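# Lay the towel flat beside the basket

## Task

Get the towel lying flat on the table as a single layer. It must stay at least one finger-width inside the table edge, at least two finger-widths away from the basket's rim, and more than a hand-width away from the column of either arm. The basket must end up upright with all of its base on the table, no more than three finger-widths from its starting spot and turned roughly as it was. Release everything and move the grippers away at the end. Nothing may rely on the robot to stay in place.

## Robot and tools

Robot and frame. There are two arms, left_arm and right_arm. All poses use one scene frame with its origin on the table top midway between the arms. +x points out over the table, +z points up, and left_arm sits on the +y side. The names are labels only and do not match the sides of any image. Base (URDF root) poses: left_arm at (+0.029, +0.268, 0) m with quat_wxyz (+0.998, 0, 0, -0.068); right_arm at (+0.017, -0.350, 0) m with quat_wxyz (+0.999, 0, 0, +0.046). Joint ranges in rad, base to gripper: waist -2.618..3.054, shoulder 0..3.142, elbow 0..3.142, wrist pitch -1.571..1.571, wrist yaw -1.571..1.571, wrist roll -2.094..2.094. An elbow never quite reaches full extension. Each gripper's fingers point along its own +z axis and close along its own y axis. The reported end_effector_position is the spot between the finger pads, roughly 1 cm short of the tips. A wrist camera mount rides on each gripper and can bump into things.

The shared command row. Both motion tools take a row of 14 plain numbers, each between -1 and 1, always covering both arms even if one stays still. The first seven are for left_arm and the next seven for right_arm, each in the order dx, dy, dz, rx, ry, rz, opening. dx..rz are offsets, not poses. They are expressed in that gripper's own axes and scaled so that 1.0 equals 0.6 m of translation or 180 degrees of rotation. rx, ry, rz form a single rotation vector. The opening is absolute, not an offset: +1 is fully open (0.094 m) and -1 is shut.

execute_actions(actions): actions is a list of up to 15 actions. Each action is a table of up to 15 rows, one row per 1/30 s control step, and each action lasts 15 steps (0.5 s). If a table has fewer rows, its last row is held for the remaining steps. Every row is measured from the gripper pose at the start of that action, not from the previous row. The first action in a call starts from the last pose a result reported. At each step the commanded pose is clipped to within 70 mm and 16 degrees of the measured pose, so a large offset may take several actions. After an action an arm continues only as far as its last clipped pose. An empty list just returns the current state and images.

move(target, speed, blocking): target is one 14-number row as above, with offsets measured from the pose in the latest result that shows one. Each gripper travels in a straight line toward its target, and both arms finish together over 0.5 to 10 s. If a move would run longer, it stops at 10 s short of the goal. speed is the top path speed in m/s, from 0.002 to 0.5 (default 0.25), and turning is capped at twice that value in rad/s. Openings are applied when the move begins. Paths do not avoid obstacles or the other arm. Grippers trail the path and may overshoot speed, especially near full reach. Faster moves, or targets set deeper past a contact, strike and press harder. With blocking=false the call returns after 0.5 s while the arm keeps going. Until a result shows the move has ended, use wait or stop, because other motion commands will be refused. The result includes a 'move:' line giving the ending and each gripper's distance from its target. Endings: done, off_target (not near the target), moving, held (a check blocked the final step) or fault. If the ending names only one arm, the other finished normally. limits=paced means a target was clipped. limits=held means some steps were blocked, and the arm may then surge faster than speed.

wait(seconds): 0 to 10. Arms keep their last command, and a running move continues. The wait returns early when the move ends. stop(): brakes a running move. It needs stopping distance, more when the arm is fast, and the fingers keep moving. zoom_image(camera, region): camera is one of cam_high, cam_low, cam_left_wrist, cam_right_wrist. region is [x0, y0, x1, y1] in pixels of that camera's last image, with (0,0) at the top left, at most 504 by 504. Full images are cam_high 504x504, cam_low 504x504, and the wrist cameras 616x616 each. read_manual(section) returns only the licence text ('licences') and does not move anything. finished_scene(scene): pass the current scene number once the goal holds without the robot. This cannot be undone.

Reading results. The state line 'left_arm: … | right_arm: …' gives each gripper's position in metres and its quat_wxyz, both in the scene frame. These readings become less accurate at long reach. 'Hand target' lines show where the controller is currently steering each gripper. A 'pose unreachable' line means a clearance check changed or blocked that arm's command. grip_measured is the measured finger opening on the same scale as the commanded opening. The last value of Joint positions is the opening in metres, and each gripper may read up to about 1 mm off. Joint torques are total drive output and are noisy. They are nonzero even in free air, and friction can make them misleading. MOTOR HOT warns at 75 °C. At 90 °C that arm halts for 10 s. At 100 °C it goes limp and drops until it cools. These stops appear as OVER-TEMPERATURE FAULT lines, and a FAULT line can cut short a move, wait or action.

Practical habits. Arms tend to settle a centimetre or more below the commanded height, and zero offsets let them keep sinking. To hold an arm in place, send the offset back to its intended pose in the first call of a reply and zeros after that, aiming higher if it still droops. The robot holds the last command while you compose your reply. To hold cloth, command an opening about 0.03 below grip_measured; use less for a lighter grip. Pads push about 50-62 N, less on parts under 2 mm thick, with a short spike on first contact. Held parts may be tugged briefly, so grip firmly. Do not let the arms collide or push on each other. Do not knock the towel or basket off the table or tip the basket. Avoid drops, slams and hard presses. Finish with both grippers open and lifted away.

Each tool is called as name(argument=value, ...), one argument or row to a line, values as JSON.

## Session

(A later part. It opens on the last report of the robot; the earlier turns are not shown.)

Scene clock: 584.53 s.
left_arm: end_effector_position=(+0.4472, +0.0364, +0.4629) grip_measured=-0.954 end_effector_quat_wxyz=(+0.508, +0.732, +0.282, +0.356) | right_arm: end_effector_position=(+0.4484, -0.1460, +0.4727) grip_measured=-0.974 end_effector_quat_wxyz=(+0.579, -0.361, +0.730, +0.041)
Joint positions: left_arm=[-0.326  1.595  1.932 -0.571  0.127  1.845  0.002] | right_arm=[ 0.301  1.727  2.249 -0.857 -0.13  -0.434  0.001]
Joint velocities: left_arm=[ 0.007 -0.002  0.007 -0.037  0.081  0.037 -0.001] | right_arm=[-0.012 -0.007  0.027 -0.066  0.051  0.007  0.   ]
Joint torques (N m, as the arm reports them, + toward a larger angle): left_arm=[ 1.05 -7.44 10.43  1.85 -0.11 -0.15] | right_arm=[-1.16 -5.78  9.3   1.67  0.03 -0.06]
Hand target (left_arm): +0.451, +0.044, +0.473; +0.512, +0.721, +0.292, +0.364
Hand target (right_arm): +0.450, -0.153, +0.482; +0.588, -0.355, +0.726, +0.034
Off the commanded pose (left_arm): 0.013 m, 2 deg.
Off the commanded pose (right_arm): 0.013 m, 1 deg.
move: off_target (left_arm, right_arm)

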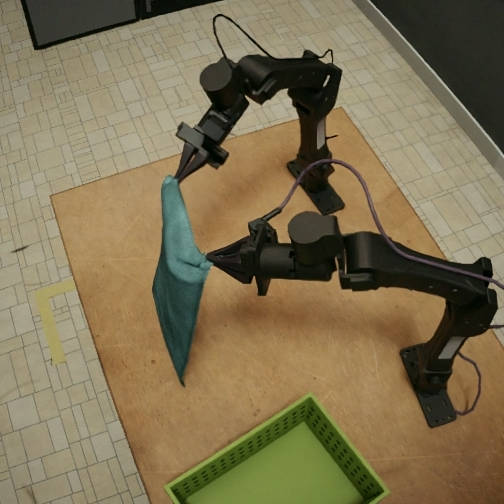

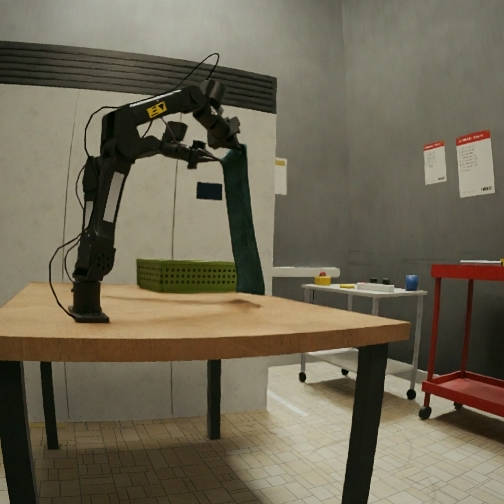

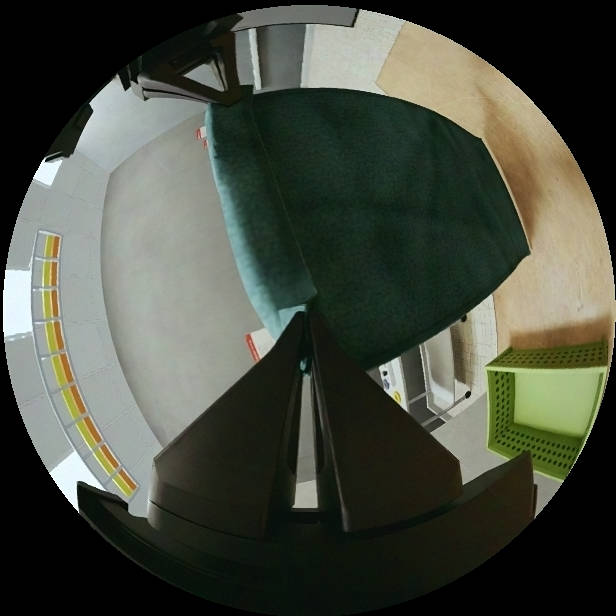

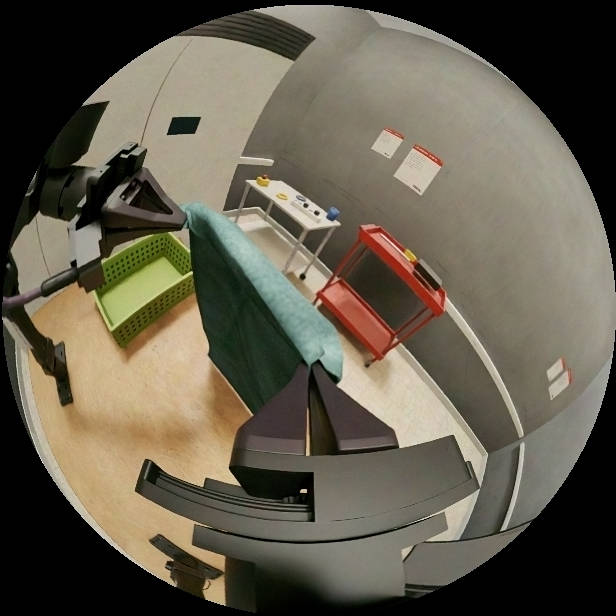

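execute_actions(
  actions=[
    [[0.013,0.003,0.015,0,0,0,-1,-0.001,-0.013,0.015,0,0,0,-1],[0.026,0.006,0.029,0,0,0,-1,-0.003,-0.025,0.030,0,0,0,-1],[0.039,0.010,0.043,0,0,0,-1,-0.004,-0.038,0.044,0,0,0,-1],[0.052,0.013,0.058,0,0,0,-1,-0.005,-0.051,0.059,0,0,0,-1],[0.065,0.016,0.072,0,0,0,-1,-0.006,-0.063,0.074,0,0,0,-1],[0.0776,0.0196,0.0868,0,0,0,-1,-0.0077,-0.0762,0.0888,0,0,0,-1]],
    [[0,0,0,0,0,0,-1,0,0,0,0,0,0,-1],[-0.0023,-0.0094,0.0023,0,0,0,-1,0.0087,0.0036,0.0033,0,0,0,-1],[-0.0051,-0.0205,0.0050,0,0,0,-1,0.0190,0.0078,0.0071,0,0,0,-1],[-0.0082,-0.0331,0.0081,0,0,0,-1,0.0306,0.0125,0.0114,0,0,0,-1],[-0.0113,-0.0456,0.0111,0,0,0,-1,0.0423,0.0173,0.0158,0,0,0,-1],[-0.0141,-0.0567,0.0138,0,0,0,-1,0.0525,0.0215,0.0196,0,0,0,-1],[-0.0197,-0.0680,0.0125,0,0,0,-1,0.0630,0.0286,0.0193,0,0,0,-1],[-0.0270,-0.0778,0.0080,0,0,0,-1,0.0723,0.0370,0.0158,0,0,0,-1],[-0.0348,-0.0862,0.0019,0,0,0,-1,0.0803,0.0456,0.0104,0,0,0,-1],[-0.0437,-0.0947,-0.0056,0,0,0,-1,0.0884,0.0553,0.0035,0,0,0,-1],[-0.0524,-0.1031,-0.0131,0,0,0,-1,0.0965,0.0650,-0.0033,0,0,0,-1],[-0.0613,-0.1116,-0.0206,0,0,0,-1,0.1046,0.0747,-0.0101,0,0,0,-1],[-0.0700,-0.1201,-0.0281,0,0,0,-1,0.1127,0.0844,-0.0168,0,0,0,-1],[-0.0789,-0.1285,-0.0357,0,0,0,-1,0.1208,0.0941,-0.0236,0,0,0,-1],[-0.0876,-0.1370,-0.0431,0,0,0,-1,0.1290,0.1037,-0.0304,0,0,0,-1]],
  ],
)

move(
  target=[-0.2408,-0.2713,-0.1998,0.134,-0.095,0.076,-1,0.2527,0.267,-0.1788,-0.068,0.146,0.003,-1],
  speed=0.12,
)

Scene clock: 613.33 s.
left_arm: end_effector_position=(+0.4824, +0.0294, +0.3420) grip_measured=-0.954 end_effector_quat_wxyz=(+0.466, +0.776, +0.299, +0.300) | right_arm: end_effector_position=(+0.4866, -0.1461, +0.3194) grip_measured=-0.974 end_effector_quat_wxyz=(+0.463, -0.385, +0.796, +0.059)
Joint positions: left_arm=[-0.284  1.648  1.634 -0.389  0.195  1.858  0.002] | right_arm=[ 0.251  1.768  1.862 -0.706 -0.193 -0.458  0.001]
Joint velocities: left_arm=[-0.291 -0.906 -1.477  0.491 -0.139  0.022 -0.   ] | right_arm=[ 0.188 -1.336 -2.239  0.857  0.095  0.022  0.   ]
Joint torques (N m, as the arm reports them, + toward a larger angle): left_arm=[ -0.11 -12.69   8.75   2.11  -0.15  -0.14] | right_arm=[  1.02 -11.45   9.65   1.64  -0.01   0.11]
Hand target (left_arm): +0.469, +0.033, +0.368; +0.494, +0.747, +0.291, +0.337
Hand target (right_arm): +0.472, -0.145, +0.366; +0.541, -0.371, +0.753, +0.049
Off the commanded pose (left_arm): 0.031 m, 8 deg.
Off the commanded pose (right_arm): 0.051 m, 15 deg.

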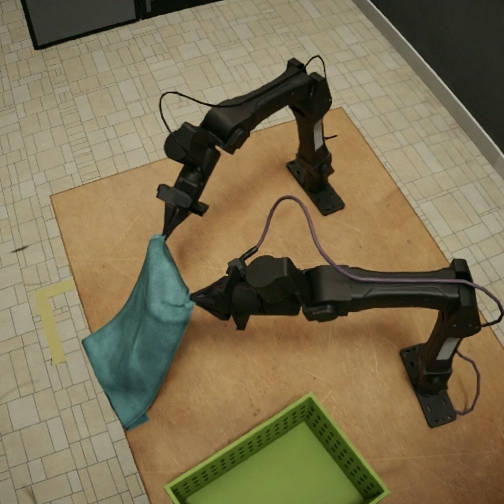

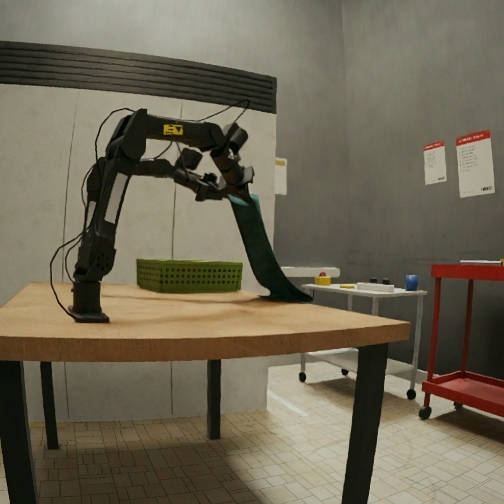

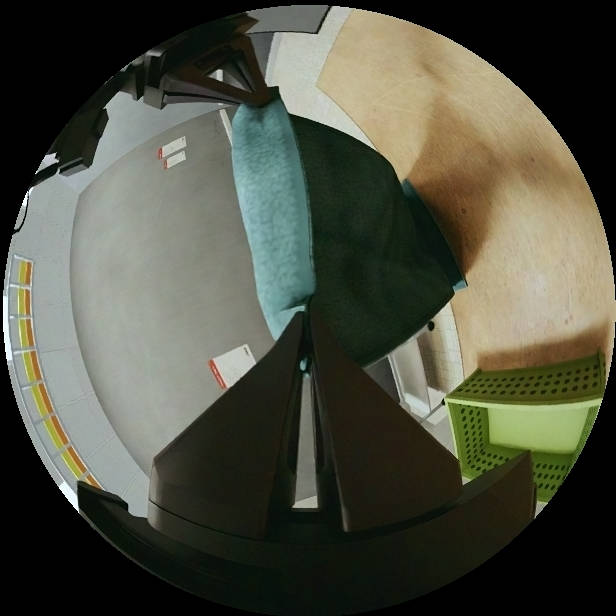

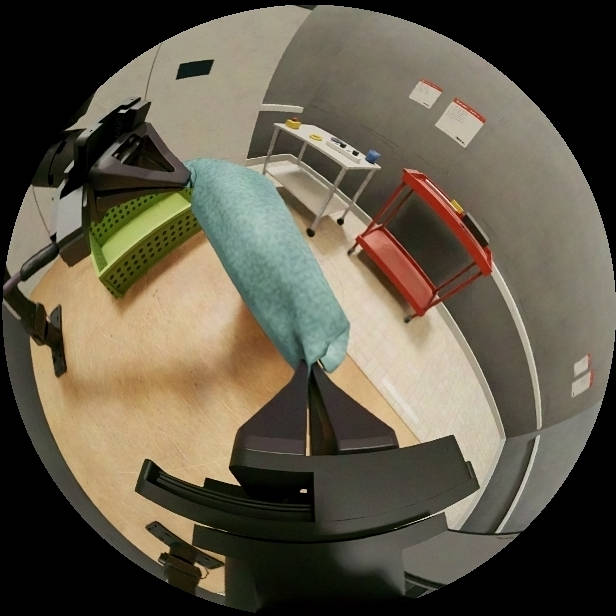

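Scene clock: 616.27 s.
left_arm: end_effector_position=(+0.2765, +0.0400, +0.2229) grip_measured=-0.954 end_effector_quat_wxyz=(+0.315, +0.917, +0.180, +0.168) | right_arm: end_effector_position=(+0.2713, -0.1593, +0.2165) grip_measured=-0.974 end_effector_quat_wxyz=(+0.227, -0.434, +0.869, +0.068)
Joint positions: left_arm=[-0.538  1.205  1.139 -0.787  0.142  2.028  0.002] | right_arm=[ 0.511  1.341  1.347 -1.103 -0.069 -0.306  0.001]
Joint velocities: left_arm=[ 0.007 -0.007 -0.012  0.037 -0.007 -0.007  0.   ] | right_arm=[-0.012  0.002 -0.017 -0.007 -0.051 -0.007 -0.001]
Joint torques (N m, as the arm reports them, + toward a larger angle): left_arm=[-0.03 -6.2   5.93  1.13 -0.18  0.05] | right_arm=[ 0.37 -6.45  5.93  0.69  0.17  0.06]
Hand target (left_arm): +0.271, +0.050, +0.215; +0.295, +0.922, +0.186, +0.167
Hand target (right_arm): +0.264, -0.167, +0.220; +0.227, -0.431, +0.871, +0.058
Off the commanded pose (left_arm): 0.015 m, 3 deg.
Off the commanded pose (right_arm): 0.011 m, 1 deg.
move: off_target (left_arm, right_arm)

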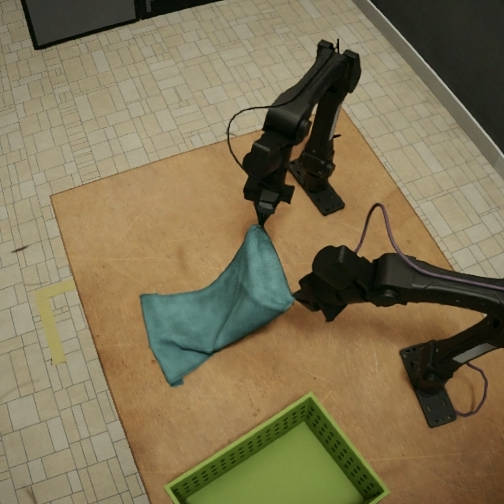

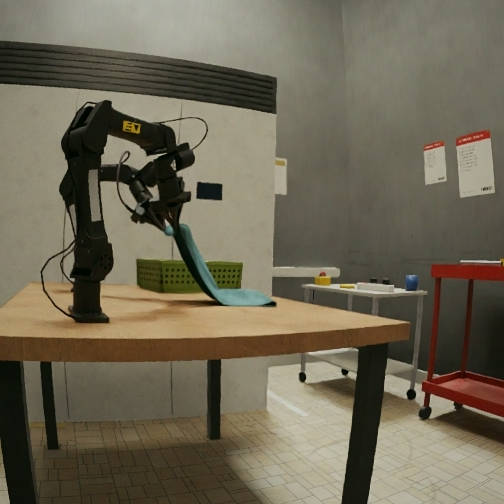

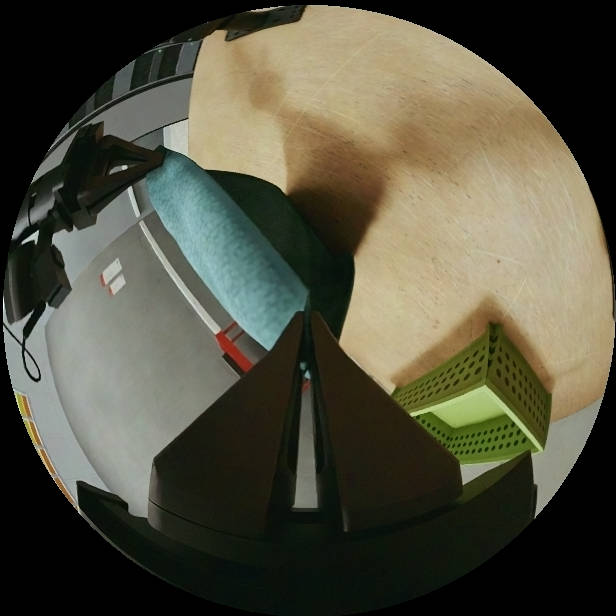

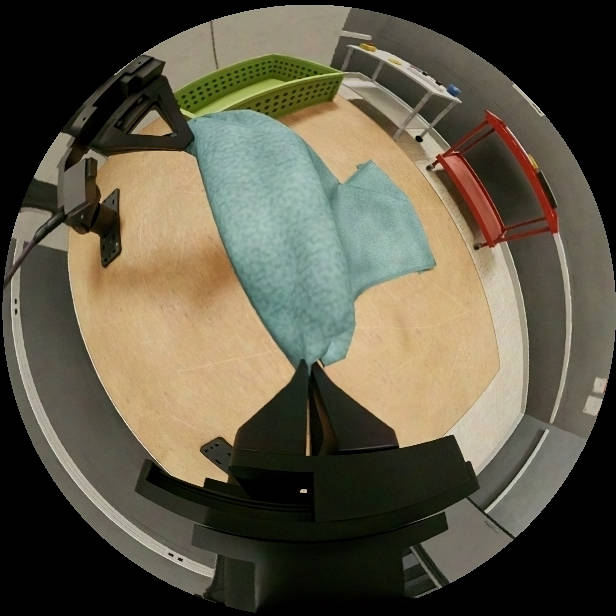

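zoom_image(
  camera="cam_high",
  region=[110, 200, 330, 420],
)

zoom_image(
  camera="cam_low",
  region=[140, 200, 300, 320],
)

Region (110, 200, 330, 420) of cam_high's 504x504 image, scaled by 2.291, with more detail than that image has.

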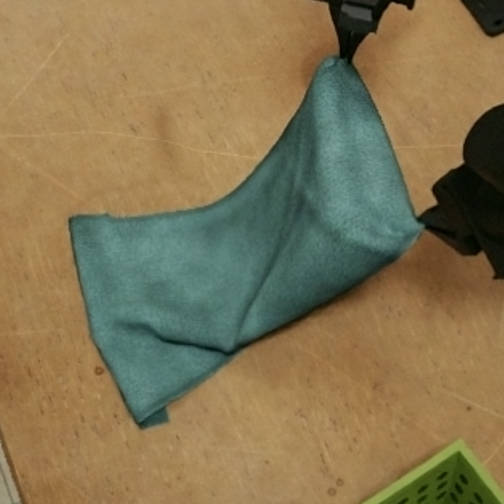

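Region (140, 200, 300, 320) of cam_low's 504x504 image, scaled by 3.150, with more detail than that image has; it fills the top 378 rows of this view, and the rest is white.

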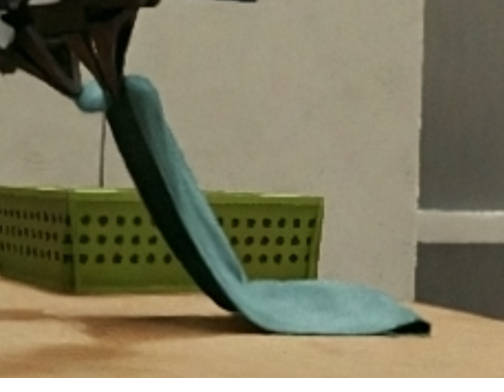

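move(
  target=[-0.298,-0.2318,0.0663,0.214,-0.092,0.066,-1,0.2518,0.2355,0.1158,-0.0155,0.1515,0.0439,-1],
  speed=0.1,
)

Scene clock: 636.07 s.
left_arm: end_effector_position=(+0.1255, +0.0251, +0.0939) grip_measured=-0.954 end_effector_quat_wxyz=(+0.063, +0.994, +0.081, +0.025) | right_arm: end_effector_position=(+0.1109, -0.1582, +0.0850) grip_measured=-0.974 end_effector_quat_wxyz=(+0.017, -0.389, +0.921, +0.014)
Joint positions: left_arm=[-1.07   1.417  1.02  -1.039 -0.013  1.775  0.002] | right_arm=[ 1.022  1.319  0.915 -1.123  0.001  0.313  0.001]
Joint velocities: left_arm=[-0.002  0.007  0.012 -0.066  0.007  0.022  0.002] | right_arm=[ 0.007  0.012  0.002  0.037 -0.037  0.037 -0.001]
Joint torques (N m, as the arm reports them, + toward a larger angle): left_arm=[ 0.34 -5.96  7.19  0.43 -0.02  0.04] | right_arm=[-0.33 -3.23  6.39  0.27  0.04 -0.02]
Hand target (left_arm): +0.125, +0.027, +0.094; +0.060, +0.995, +0.082, +0.025
Hand target (right_arm): +0.111, -0.159, +0.085; +0.016, -0.389, +0.921, +0.013
Off the commanded pose (left_arm): 0.037 m, 8 deg.
Off the commanded pose (right_arm): 0.012 m, 3 deg.
move: held (left_arm, right_arm); limits=held; held on 13 of 122 steps (left_arm, right_arm), including the last (left_arm, right_arm)
pose unreachable (left arm): on one or more control steps of this call, first in action 0 (counted from 0), this arm could not follow its commanded pose, so it was not sent that pose on those steps. On the call's last step it was still not sent that pose. It may still have moved: this result reports where it is.
cause: the commanded pose would bring a part of the arm too close to another arm (this arm's wrist (the part past joint 4) and the other arm's wrist (the part past joint 4)).
pose unreachable (right arm): on one or more control steps of this call, first in action 0 (counted from 0), this arm could not follow its commanded pose, so it was not sent that pose on those steps. On the call's last step it was still not sent that pose. It may still have moved: this result reports where it is.
cause: the commanded pose would bring a part of the arm too close to another arm (this arm's wrist (the part past joint 4) and the other arm's wrist (the part past joint 4)).

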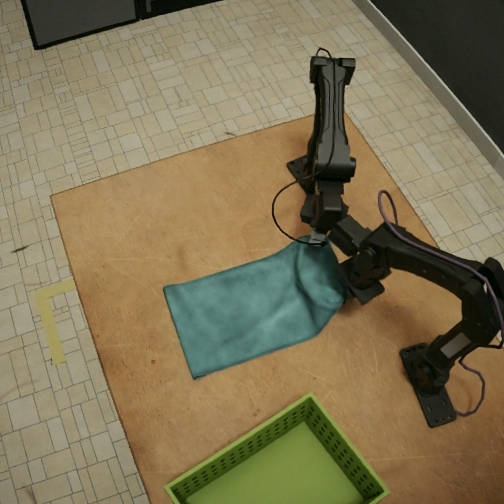

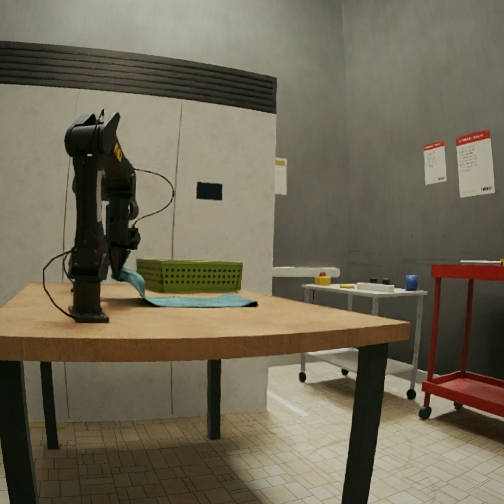

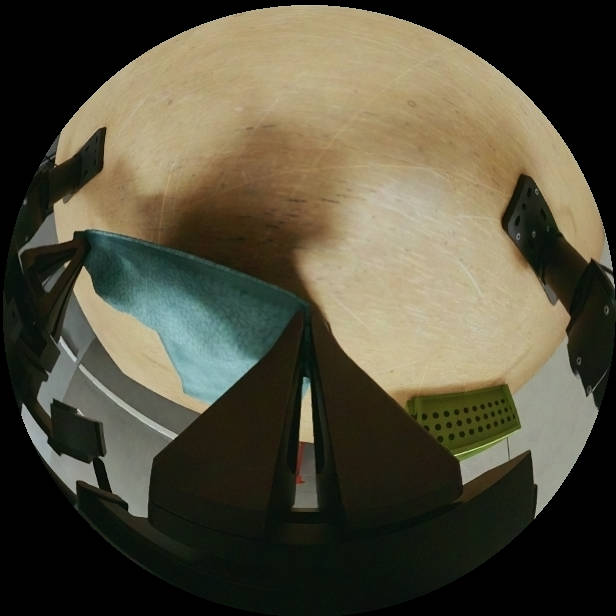

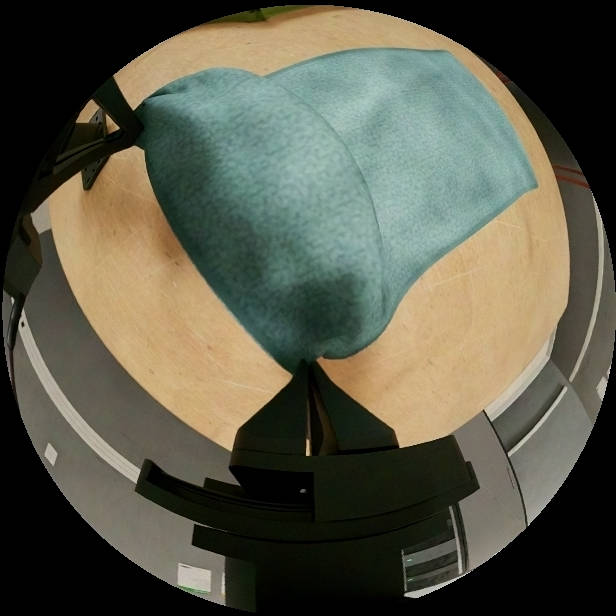

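move(
  target=[-0.055,-0.0492,0.0485,-0.097,0,0,-1,0.0262,0.0247,0.041,-0.054,-0.082,0.014,-1],
  speed=0.08,
)

Scene clock: 668.03 s.
left_arm: end_effector_position=(+0.0948, +0.0346, +0.0671) grip_measured=-0.954 end_effector_quat_wxyz=(+0.225, +0.970, +0.075, +0.044) | right_arm: end_effector_position=(+0.0926, -0.1574, +0.0586) grip_measured=-0.974 end_effector_quat_wxyz=(+0.098, -0.362, +0.917, +0.136)
Joint positions: left_arm=[-1.164  1.04   0.573 -0.64   0.     1.687  0.002] | right_arm=[ 1.05   1.006  0.573 -0.806 -0.061  0.399  0.001]
Joint velocities: left_arm=[-0.002  0.002 -0.022 -0.037 -0.007  0.007 -0.   ] | right_arm=[ 0.007 -0.002 -0.007  0.081 -0.037 -0.007  0.   ]
Joint torques (N m, as the arm reports them, + toward a larger angle): left_arm=[-0.43 -3.97  5.31  0.97  0.04 -0.11] | right_arm=[ 0.8  -3.27  6.    0.7  -0.02  0.06]
Hand target (left_arm): +0.090, +0.044, +0.060; +0.213, +0.973, +0.078, +0.038
Hand target (right_arm): +0.090, -0.158, +0.060; +0.101, -0.364, +0.915, +0.142
Off the commanded pose (left_arm): 0.014 m, 2 deg.
Off the commanded pose (right_arm): 0.003 m, 1 deg.
move: off_target (left_arm); limits=held; held on 1 of 69 steps (left_arm)
pose unreachable (left arm): on one or more control steps of this call, first in action 0 (counted from 0), this arm could not follow its commanded pose, so it was not sent that pose on those steps. It may still have moved: this result reports where it is.
cause: the commanded pose would bring a part of the arm too close to another arm (this arm's wrist (the part past joint 4) and the other arm's wrist (the part past joint 4)).

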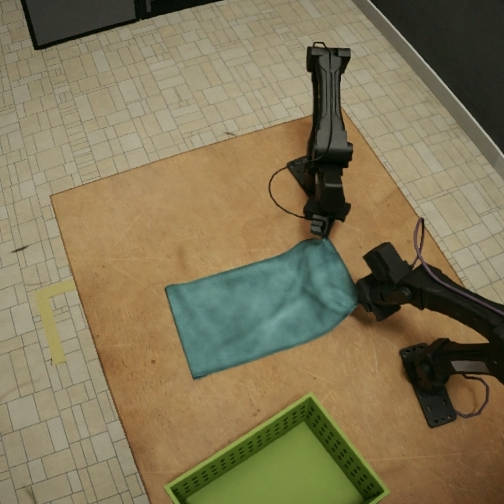

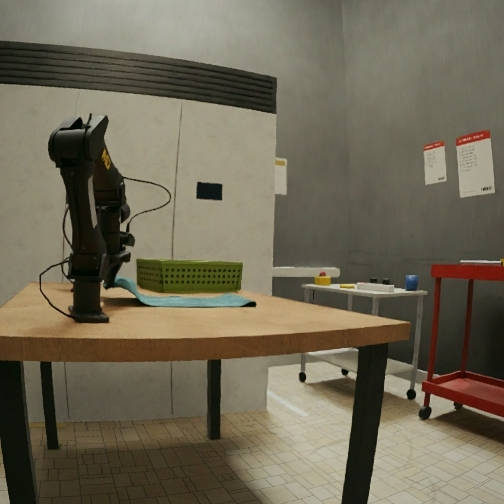

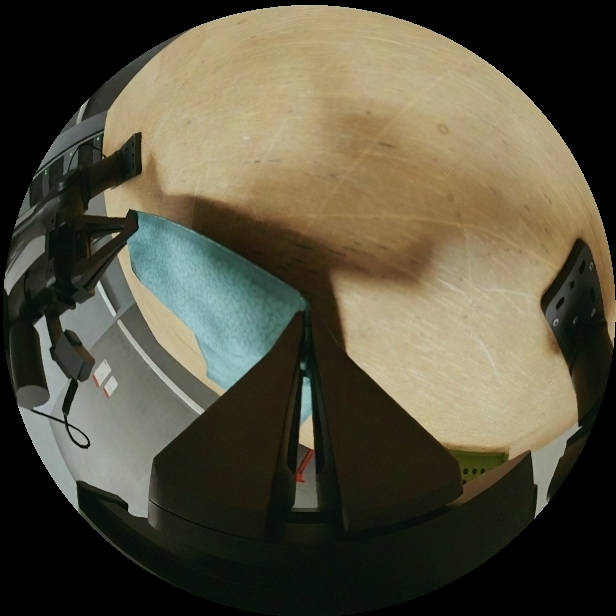

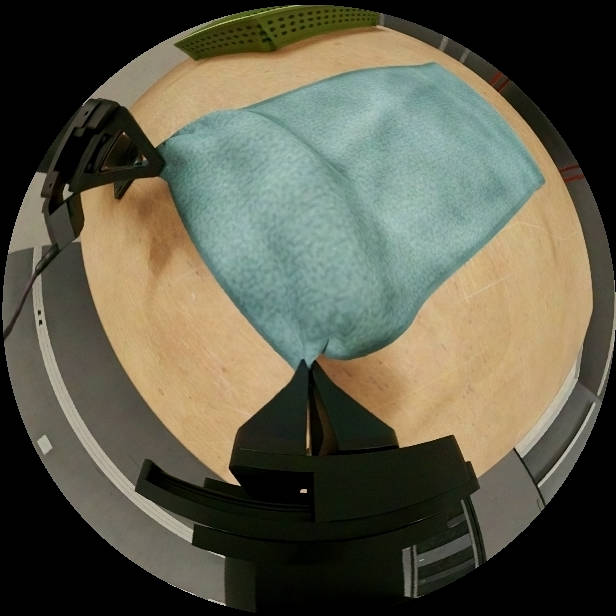

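move(
  target=[-0.0562,-0.0573,0.0373,0,0,0,-1,0.053,0.0283,0.0402,0,0,0,-1],
  speed=0.05,
)

zoom_image(
  camera="cam_high",
  region=[140, 200, 420, 410],
)

Scene clock: 675.47 s.
left_arm: end_effector_position=(+0.0603, +0.0376, +0.0384) grip_measured=-0.954 end_effector_quat_wxyz=(+0.240, +0.967, +0.071, +0.041) | right_arm: end_effector_position=(+0.0595, -0.1545, +0.0302) grip_measured=-0.974 end_effector_quat_wxyz=(+0.089, -0.361, +0.917, +0.140)
Joint positions: left_arm=[-1.367  1.008  0.427 -0.504 -0.082  1.513  0.002] | right_arm=[ 1.251  1.006  0.457 -0.687 -0.012  0.594  0.001]
Joint velocities: left_arm=[-0.007 -0.007  0.007  0.007  0.037 -0.037 -0.001] | right_arm=[ 0.017  0.022 -0.017 -0.022 -0.007  0.022 -0.001]
Joint torques (N m, as the arm reports them, + toward a larger angle): left_arm=[-0.61 -3.49  5.06  0.97 -0.17 -0.15] | right_arm=[ 0.89 -2.79  5.74  0.67  0.16  0.09]
Hand target (left_arm): +0.060, +0.049, +0.030; +0.226, +0.970, +0.075, +0.045
Hand target (right_arm): +0.060, -0.158, +0.030; +0.096, -0.362, +0.917, +0.138
Off the commanded pose (left_arm): 0.015 m, 2 deg.
Off the commanded pose (right_arm): 0.004 m, 1 deg.
move: off_target (left_arm)

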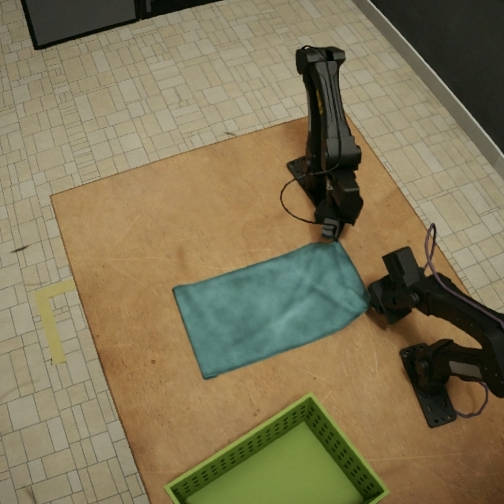

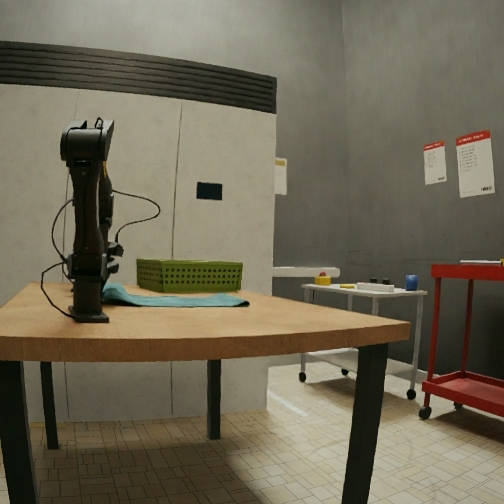

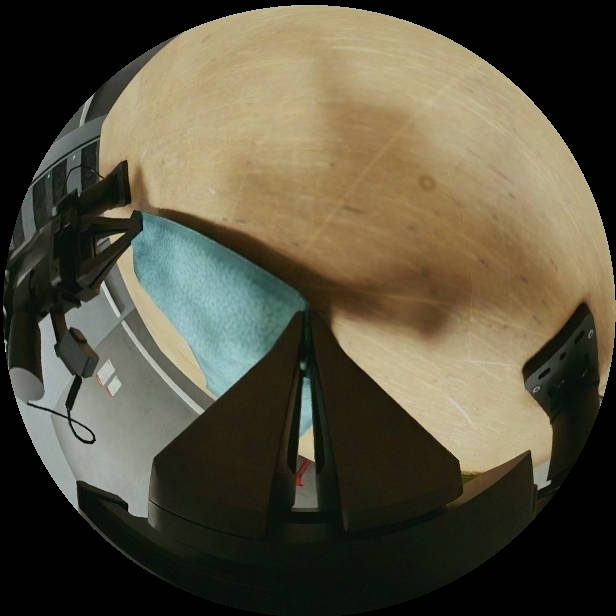

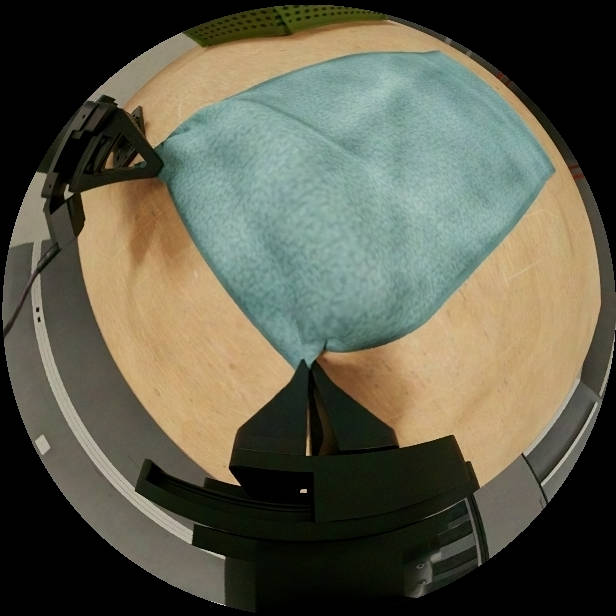

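Region (140, 200, 420, 410) of cam_high's 504x504 image, scaled by 1.800, with more detail than that image has; it fills the top 378 rows of this view, and the rest is white.

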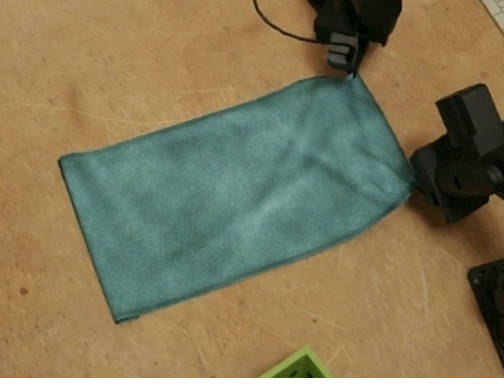

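zoom_image(
  camera="cam_high",
  region=[160, 270, 260, 390],
)

zoom_image(
  camera="cam_low",
  region=[80, 260, 280, 330],
)

Region (160, 270, 260, 390) of cam_high's 504x504 image, scaled by 4.200, with more detail than that image has.

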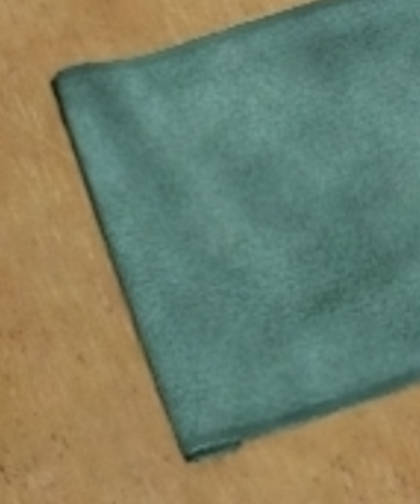

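Region (80, 260, 280, 330) of cam_low's 504x504 image, scaled by 2.520, with more detail than that image has; it fills the top 176 rows of this view, and the rest is white.

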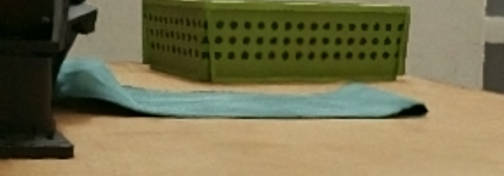

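move(
  target=[0.790,0.431,-0.560,-0.206,0.240,-0.112,-1,-0.754,-0.380,-0.6575,0.171,-0.280,-0.093,-1],
  speed=0.18,
)

Scene clock: 741.27 s.
left_arm: end_effector_position=(+0.5222, +0.0382, +0.4707) grip_measured=-0.954 end_effector_quat_wxyz=(+0.487, +0.738, +0.291, +0.365) | right_arm: end_effector_position=(+0.5191, -0.1429, +0.4710) grip_measured=-0.974 end_effector_quat_wxyz=(+0.589, -0.353, +0.727, +0.016)
Joint positions: left_arm=[-0.251  1.975  2.497 -0.788  0.159  1.882  0.002] | right_arm=[ 0.259  2.126  2.829 -1.015 -0.123 -0.464  0.001]
Joint velocities: left_arm=[-0.012 -0.012  0.012 -0.022 -0.022  0.051  0.   ] | right_arm=[-0.002 -0.012 -0.002 -0.007  0.037  0.051 -0.001]
Joint torques (N m, as the arm reports them, + toward a larger angle): left_arm=[  0.56 -10.27   9.42   1.75  -0.11  -0.12] | right_arm=[-0.67 -8.56  7.96  1.68 -0.09 -0.08]
Hand target (left_arm): +0.524, +0.044, +0.471; +0.483, +0.736, +0.303, +0.365
Hand target (right_arm): +0.517, -0.147, +0.482; +0.601, -0.351, +0.718, +0.015
Off the commanded pose (left_arm): 0.008 m, 1 deg.
Off the commanded pose (right_arm): 0.013 m, 2 deg.
elbow stopped short (right arm): the move would have taken joint 3 (elbow) straighter than the controller allows; a more bent joint 3 avoids this.
move: off_target (right_arm)

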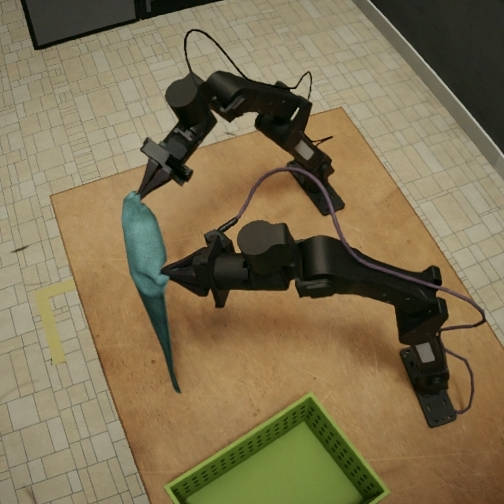

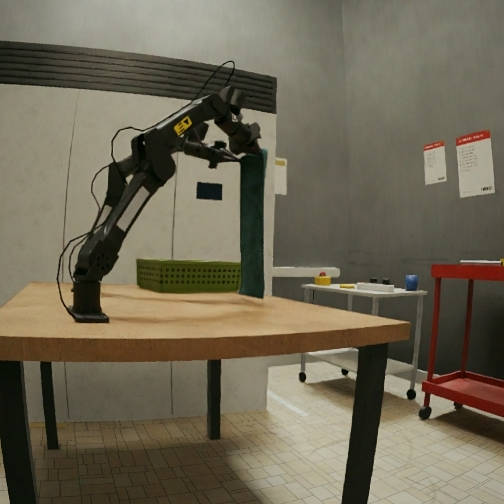

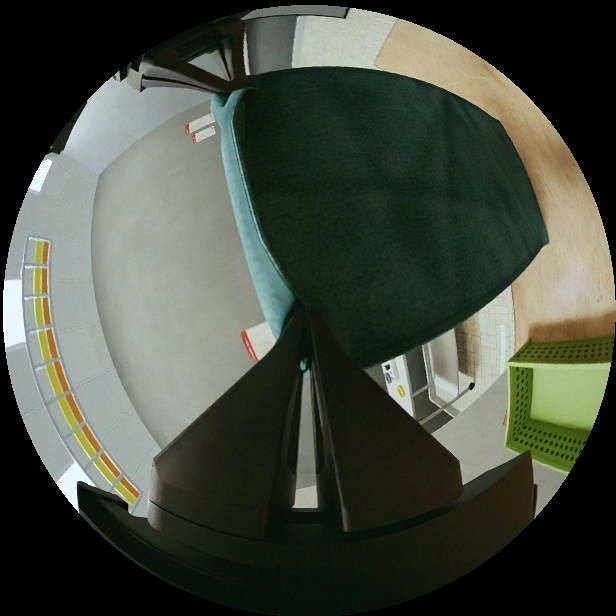

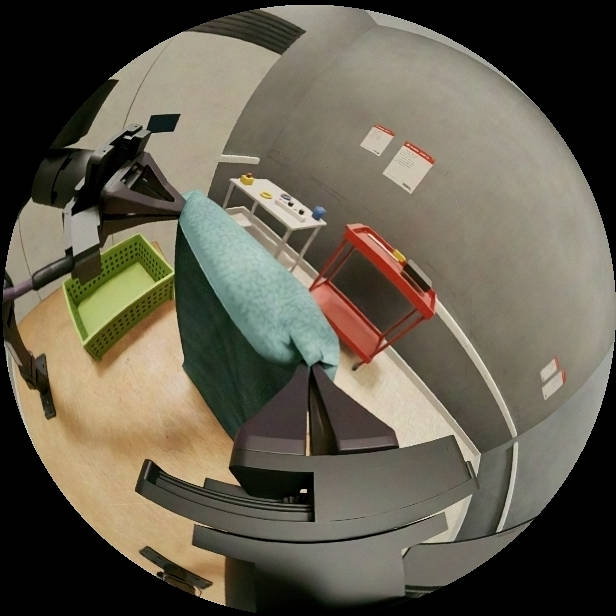

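execute_actions(
  actions=[],
)

Scene clock: 753.27 s.
left_arm: end_effector_position=(+0.5223, +0.0381, +0.4682) grip_measured=-0.954 end_effector_quat_wxyz=(+0.484, +0.741, +0.293, +0.363) | right_arm: end_effector_position=(+0.5189, -0.1428, +0.4705) grip_measured=-0.974 end_effector_quat_wxyz=(+0.588, -0.353, +0.727, +0.017)
Joint positions: left_arm=[-0.251  1.977  2.498 -0.796  0.159  1.882  0.002] | right_arm=[ 0.259  2.126  2.829 -1.017 -0.124 -0.464  0.001]
Joint velocities: left_arm=[-0.002 -0.002  0.012 -0.051 -0.095 -0.081  0.001] | right_arm=[-0.027 -0.017  0.002  0.022 -0.037  0.007 -0.   ]
Joint torques (N m, as the arm reports them, + toward a larger angle): left_arm=[  0.56 -10.41   9.5    1.73  -0.1   -0.15] | right_arm=[-0.67 -8.59  7.96  1.68 -0.09 -0.05]
Hand target (left_arm): +0.524, +0.044, +0.471; +0.483, +0.736, +0.303, +0.365
Hand target (right_arm): +0.517, -0.147, +0.482; +0.601, -0.351, +0.718, +0.015
Off the commanded pose (left_arm): 0.010 m, 1 deg.
Off the commanded pose (right_arm): 0.013 m, 2 deg.

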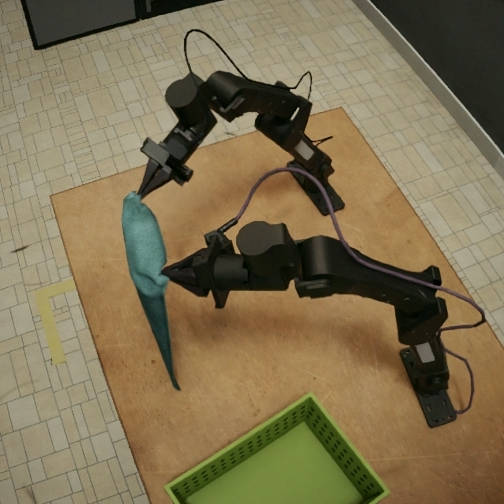

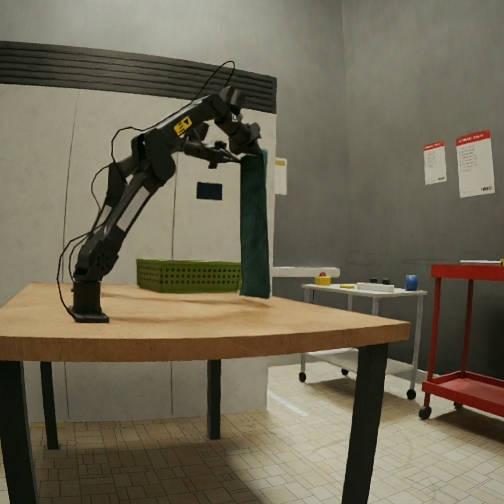

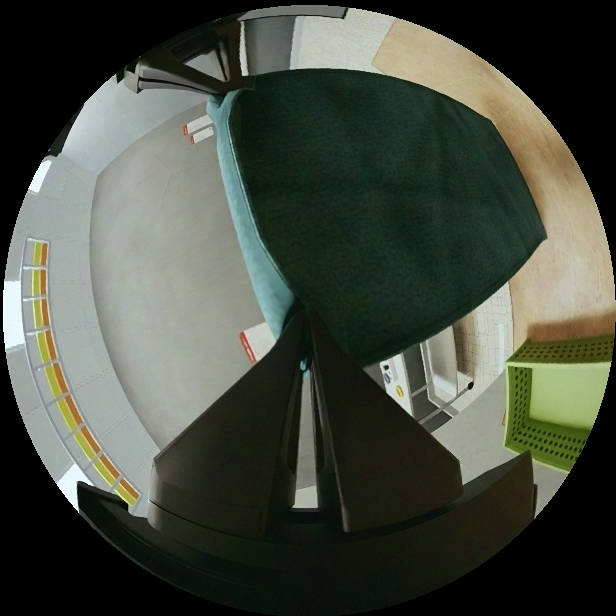

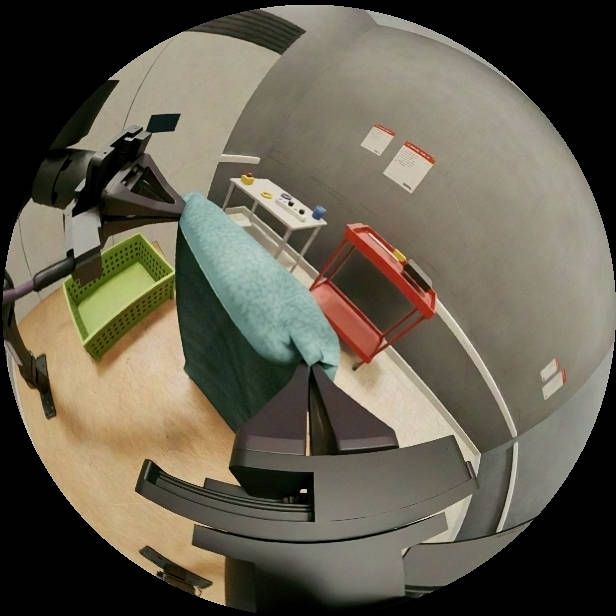

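move(
  target=[-0.3155,-0.3035,-0.3045,0,0,0,-1,0.2732,0.3355,-0.300,0,0,0,-1],
  speed=0.25,
)

Scene clock: 771.27 s.
left_arm: end_effector_position=(+0.2501, +0.0421, +0.3043) grip_measured=-0.954 end_effector_quat_wxyz=(+0.488, +0.746, +0.279, +0.357) | right_arm: end_effector_position=(+0.2498, -0.1488, +0.2969) grip_measured=-0.974 end_effector_quat_wxyz=(+0.573, -0.367, +0.732, +0.023)
Joint positions: left_arm=[-0.909  0.826  0.827 -0.301 -0.445  1.711  0.002] | right_arm=[ 0.854  0.826  0.872 -0.428  0.414 -0.265  0.001]
Joint velocities: left_arm=[ 0.002 -0.002 -0.012 -0.007 -0.051 -0.007 -0.   ] | right_arm=[ 0.002 -0.012  0.012  0.11  -0.022 -0.022 -0.001]
Joint torques (N m, as the arm reports them, + toward a larger angle): left_arm=[-0.39 -2.67  6.76  1.87 -0.44 -0.18] | right_arm=[ 0.5  -2.28  7.39  1.73  0.33  0.14]
Hand target (left_arm): +0.251, +0.048, +0.301; +0.485, +0.740, +0.292, +0.364
Hand target (right_arm): +0.249, -0.154, +0.306; +0.588, -0.350, +0.729, +0.022
Off the commanded pose (left_arm): 0.007 m, 2 deg.
Off the commanded pose (right_arm): 0.008 m, 2 deg.
move: done; limits=paced

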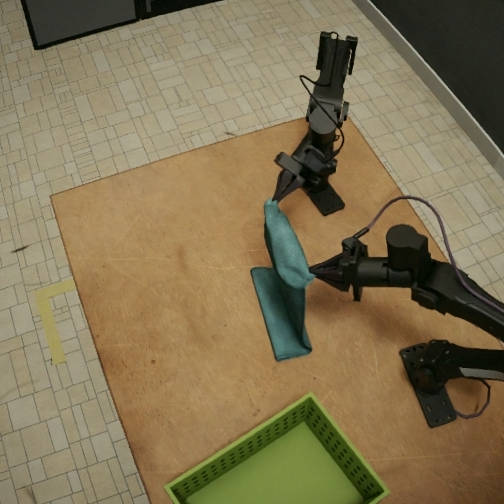

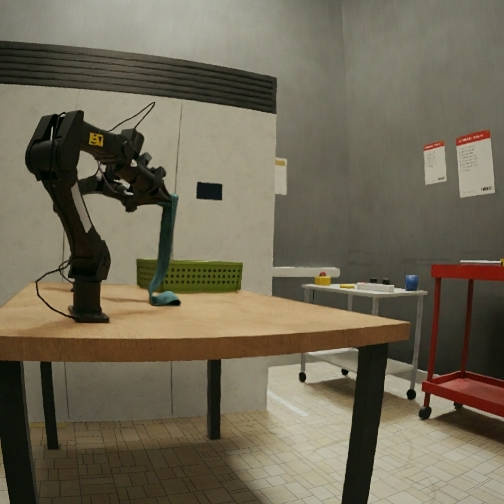

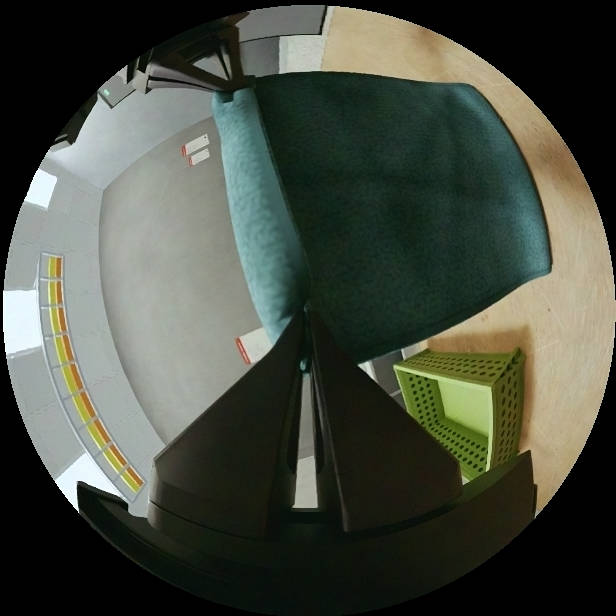

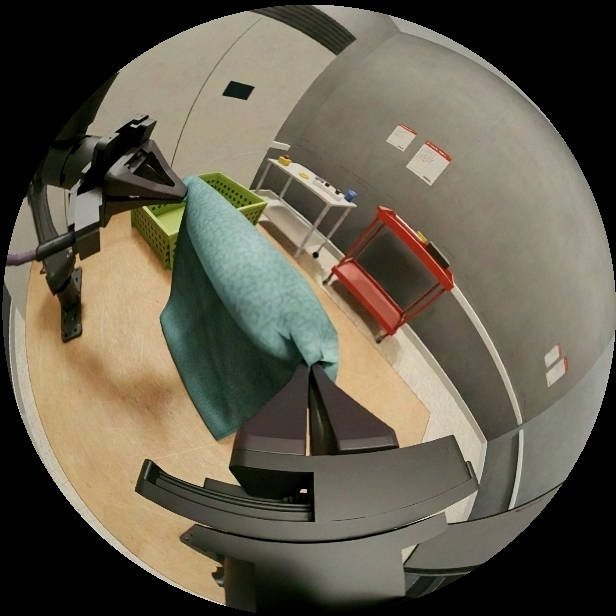

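zoom_image(
  camera="cam_low",
  region=[110, 180, 250, 320],
)

zoom_image(
  camera="cam_high",
  region=[200, 180, 380, 380],
)

Region (110, 180, 250, 320) of cam_low's 504x504 image, scaled by 3.600, with more detail than that image has.

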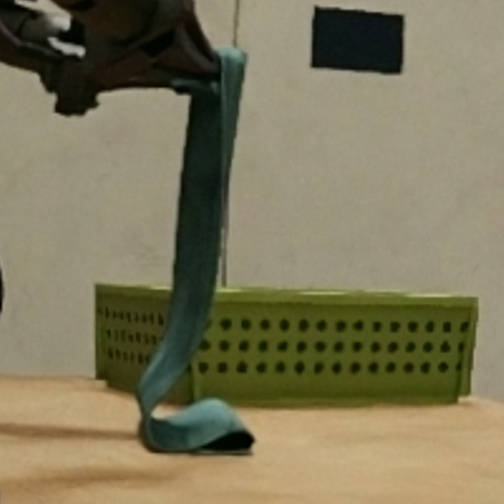

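Region (200, 180, 380, 380) of cam_high's 504x504 image, scaled by 2.520, with more detail than that image has; it fills the left 454 columns of this view, and the rest is white.

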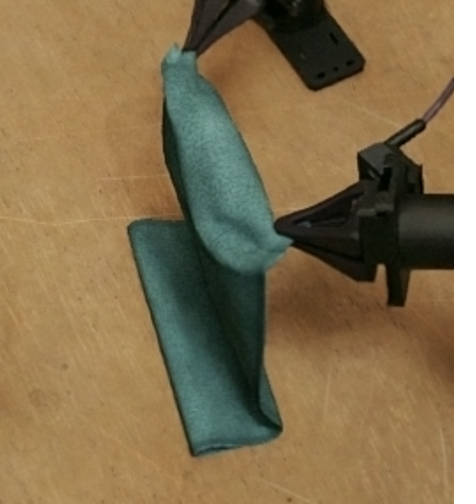

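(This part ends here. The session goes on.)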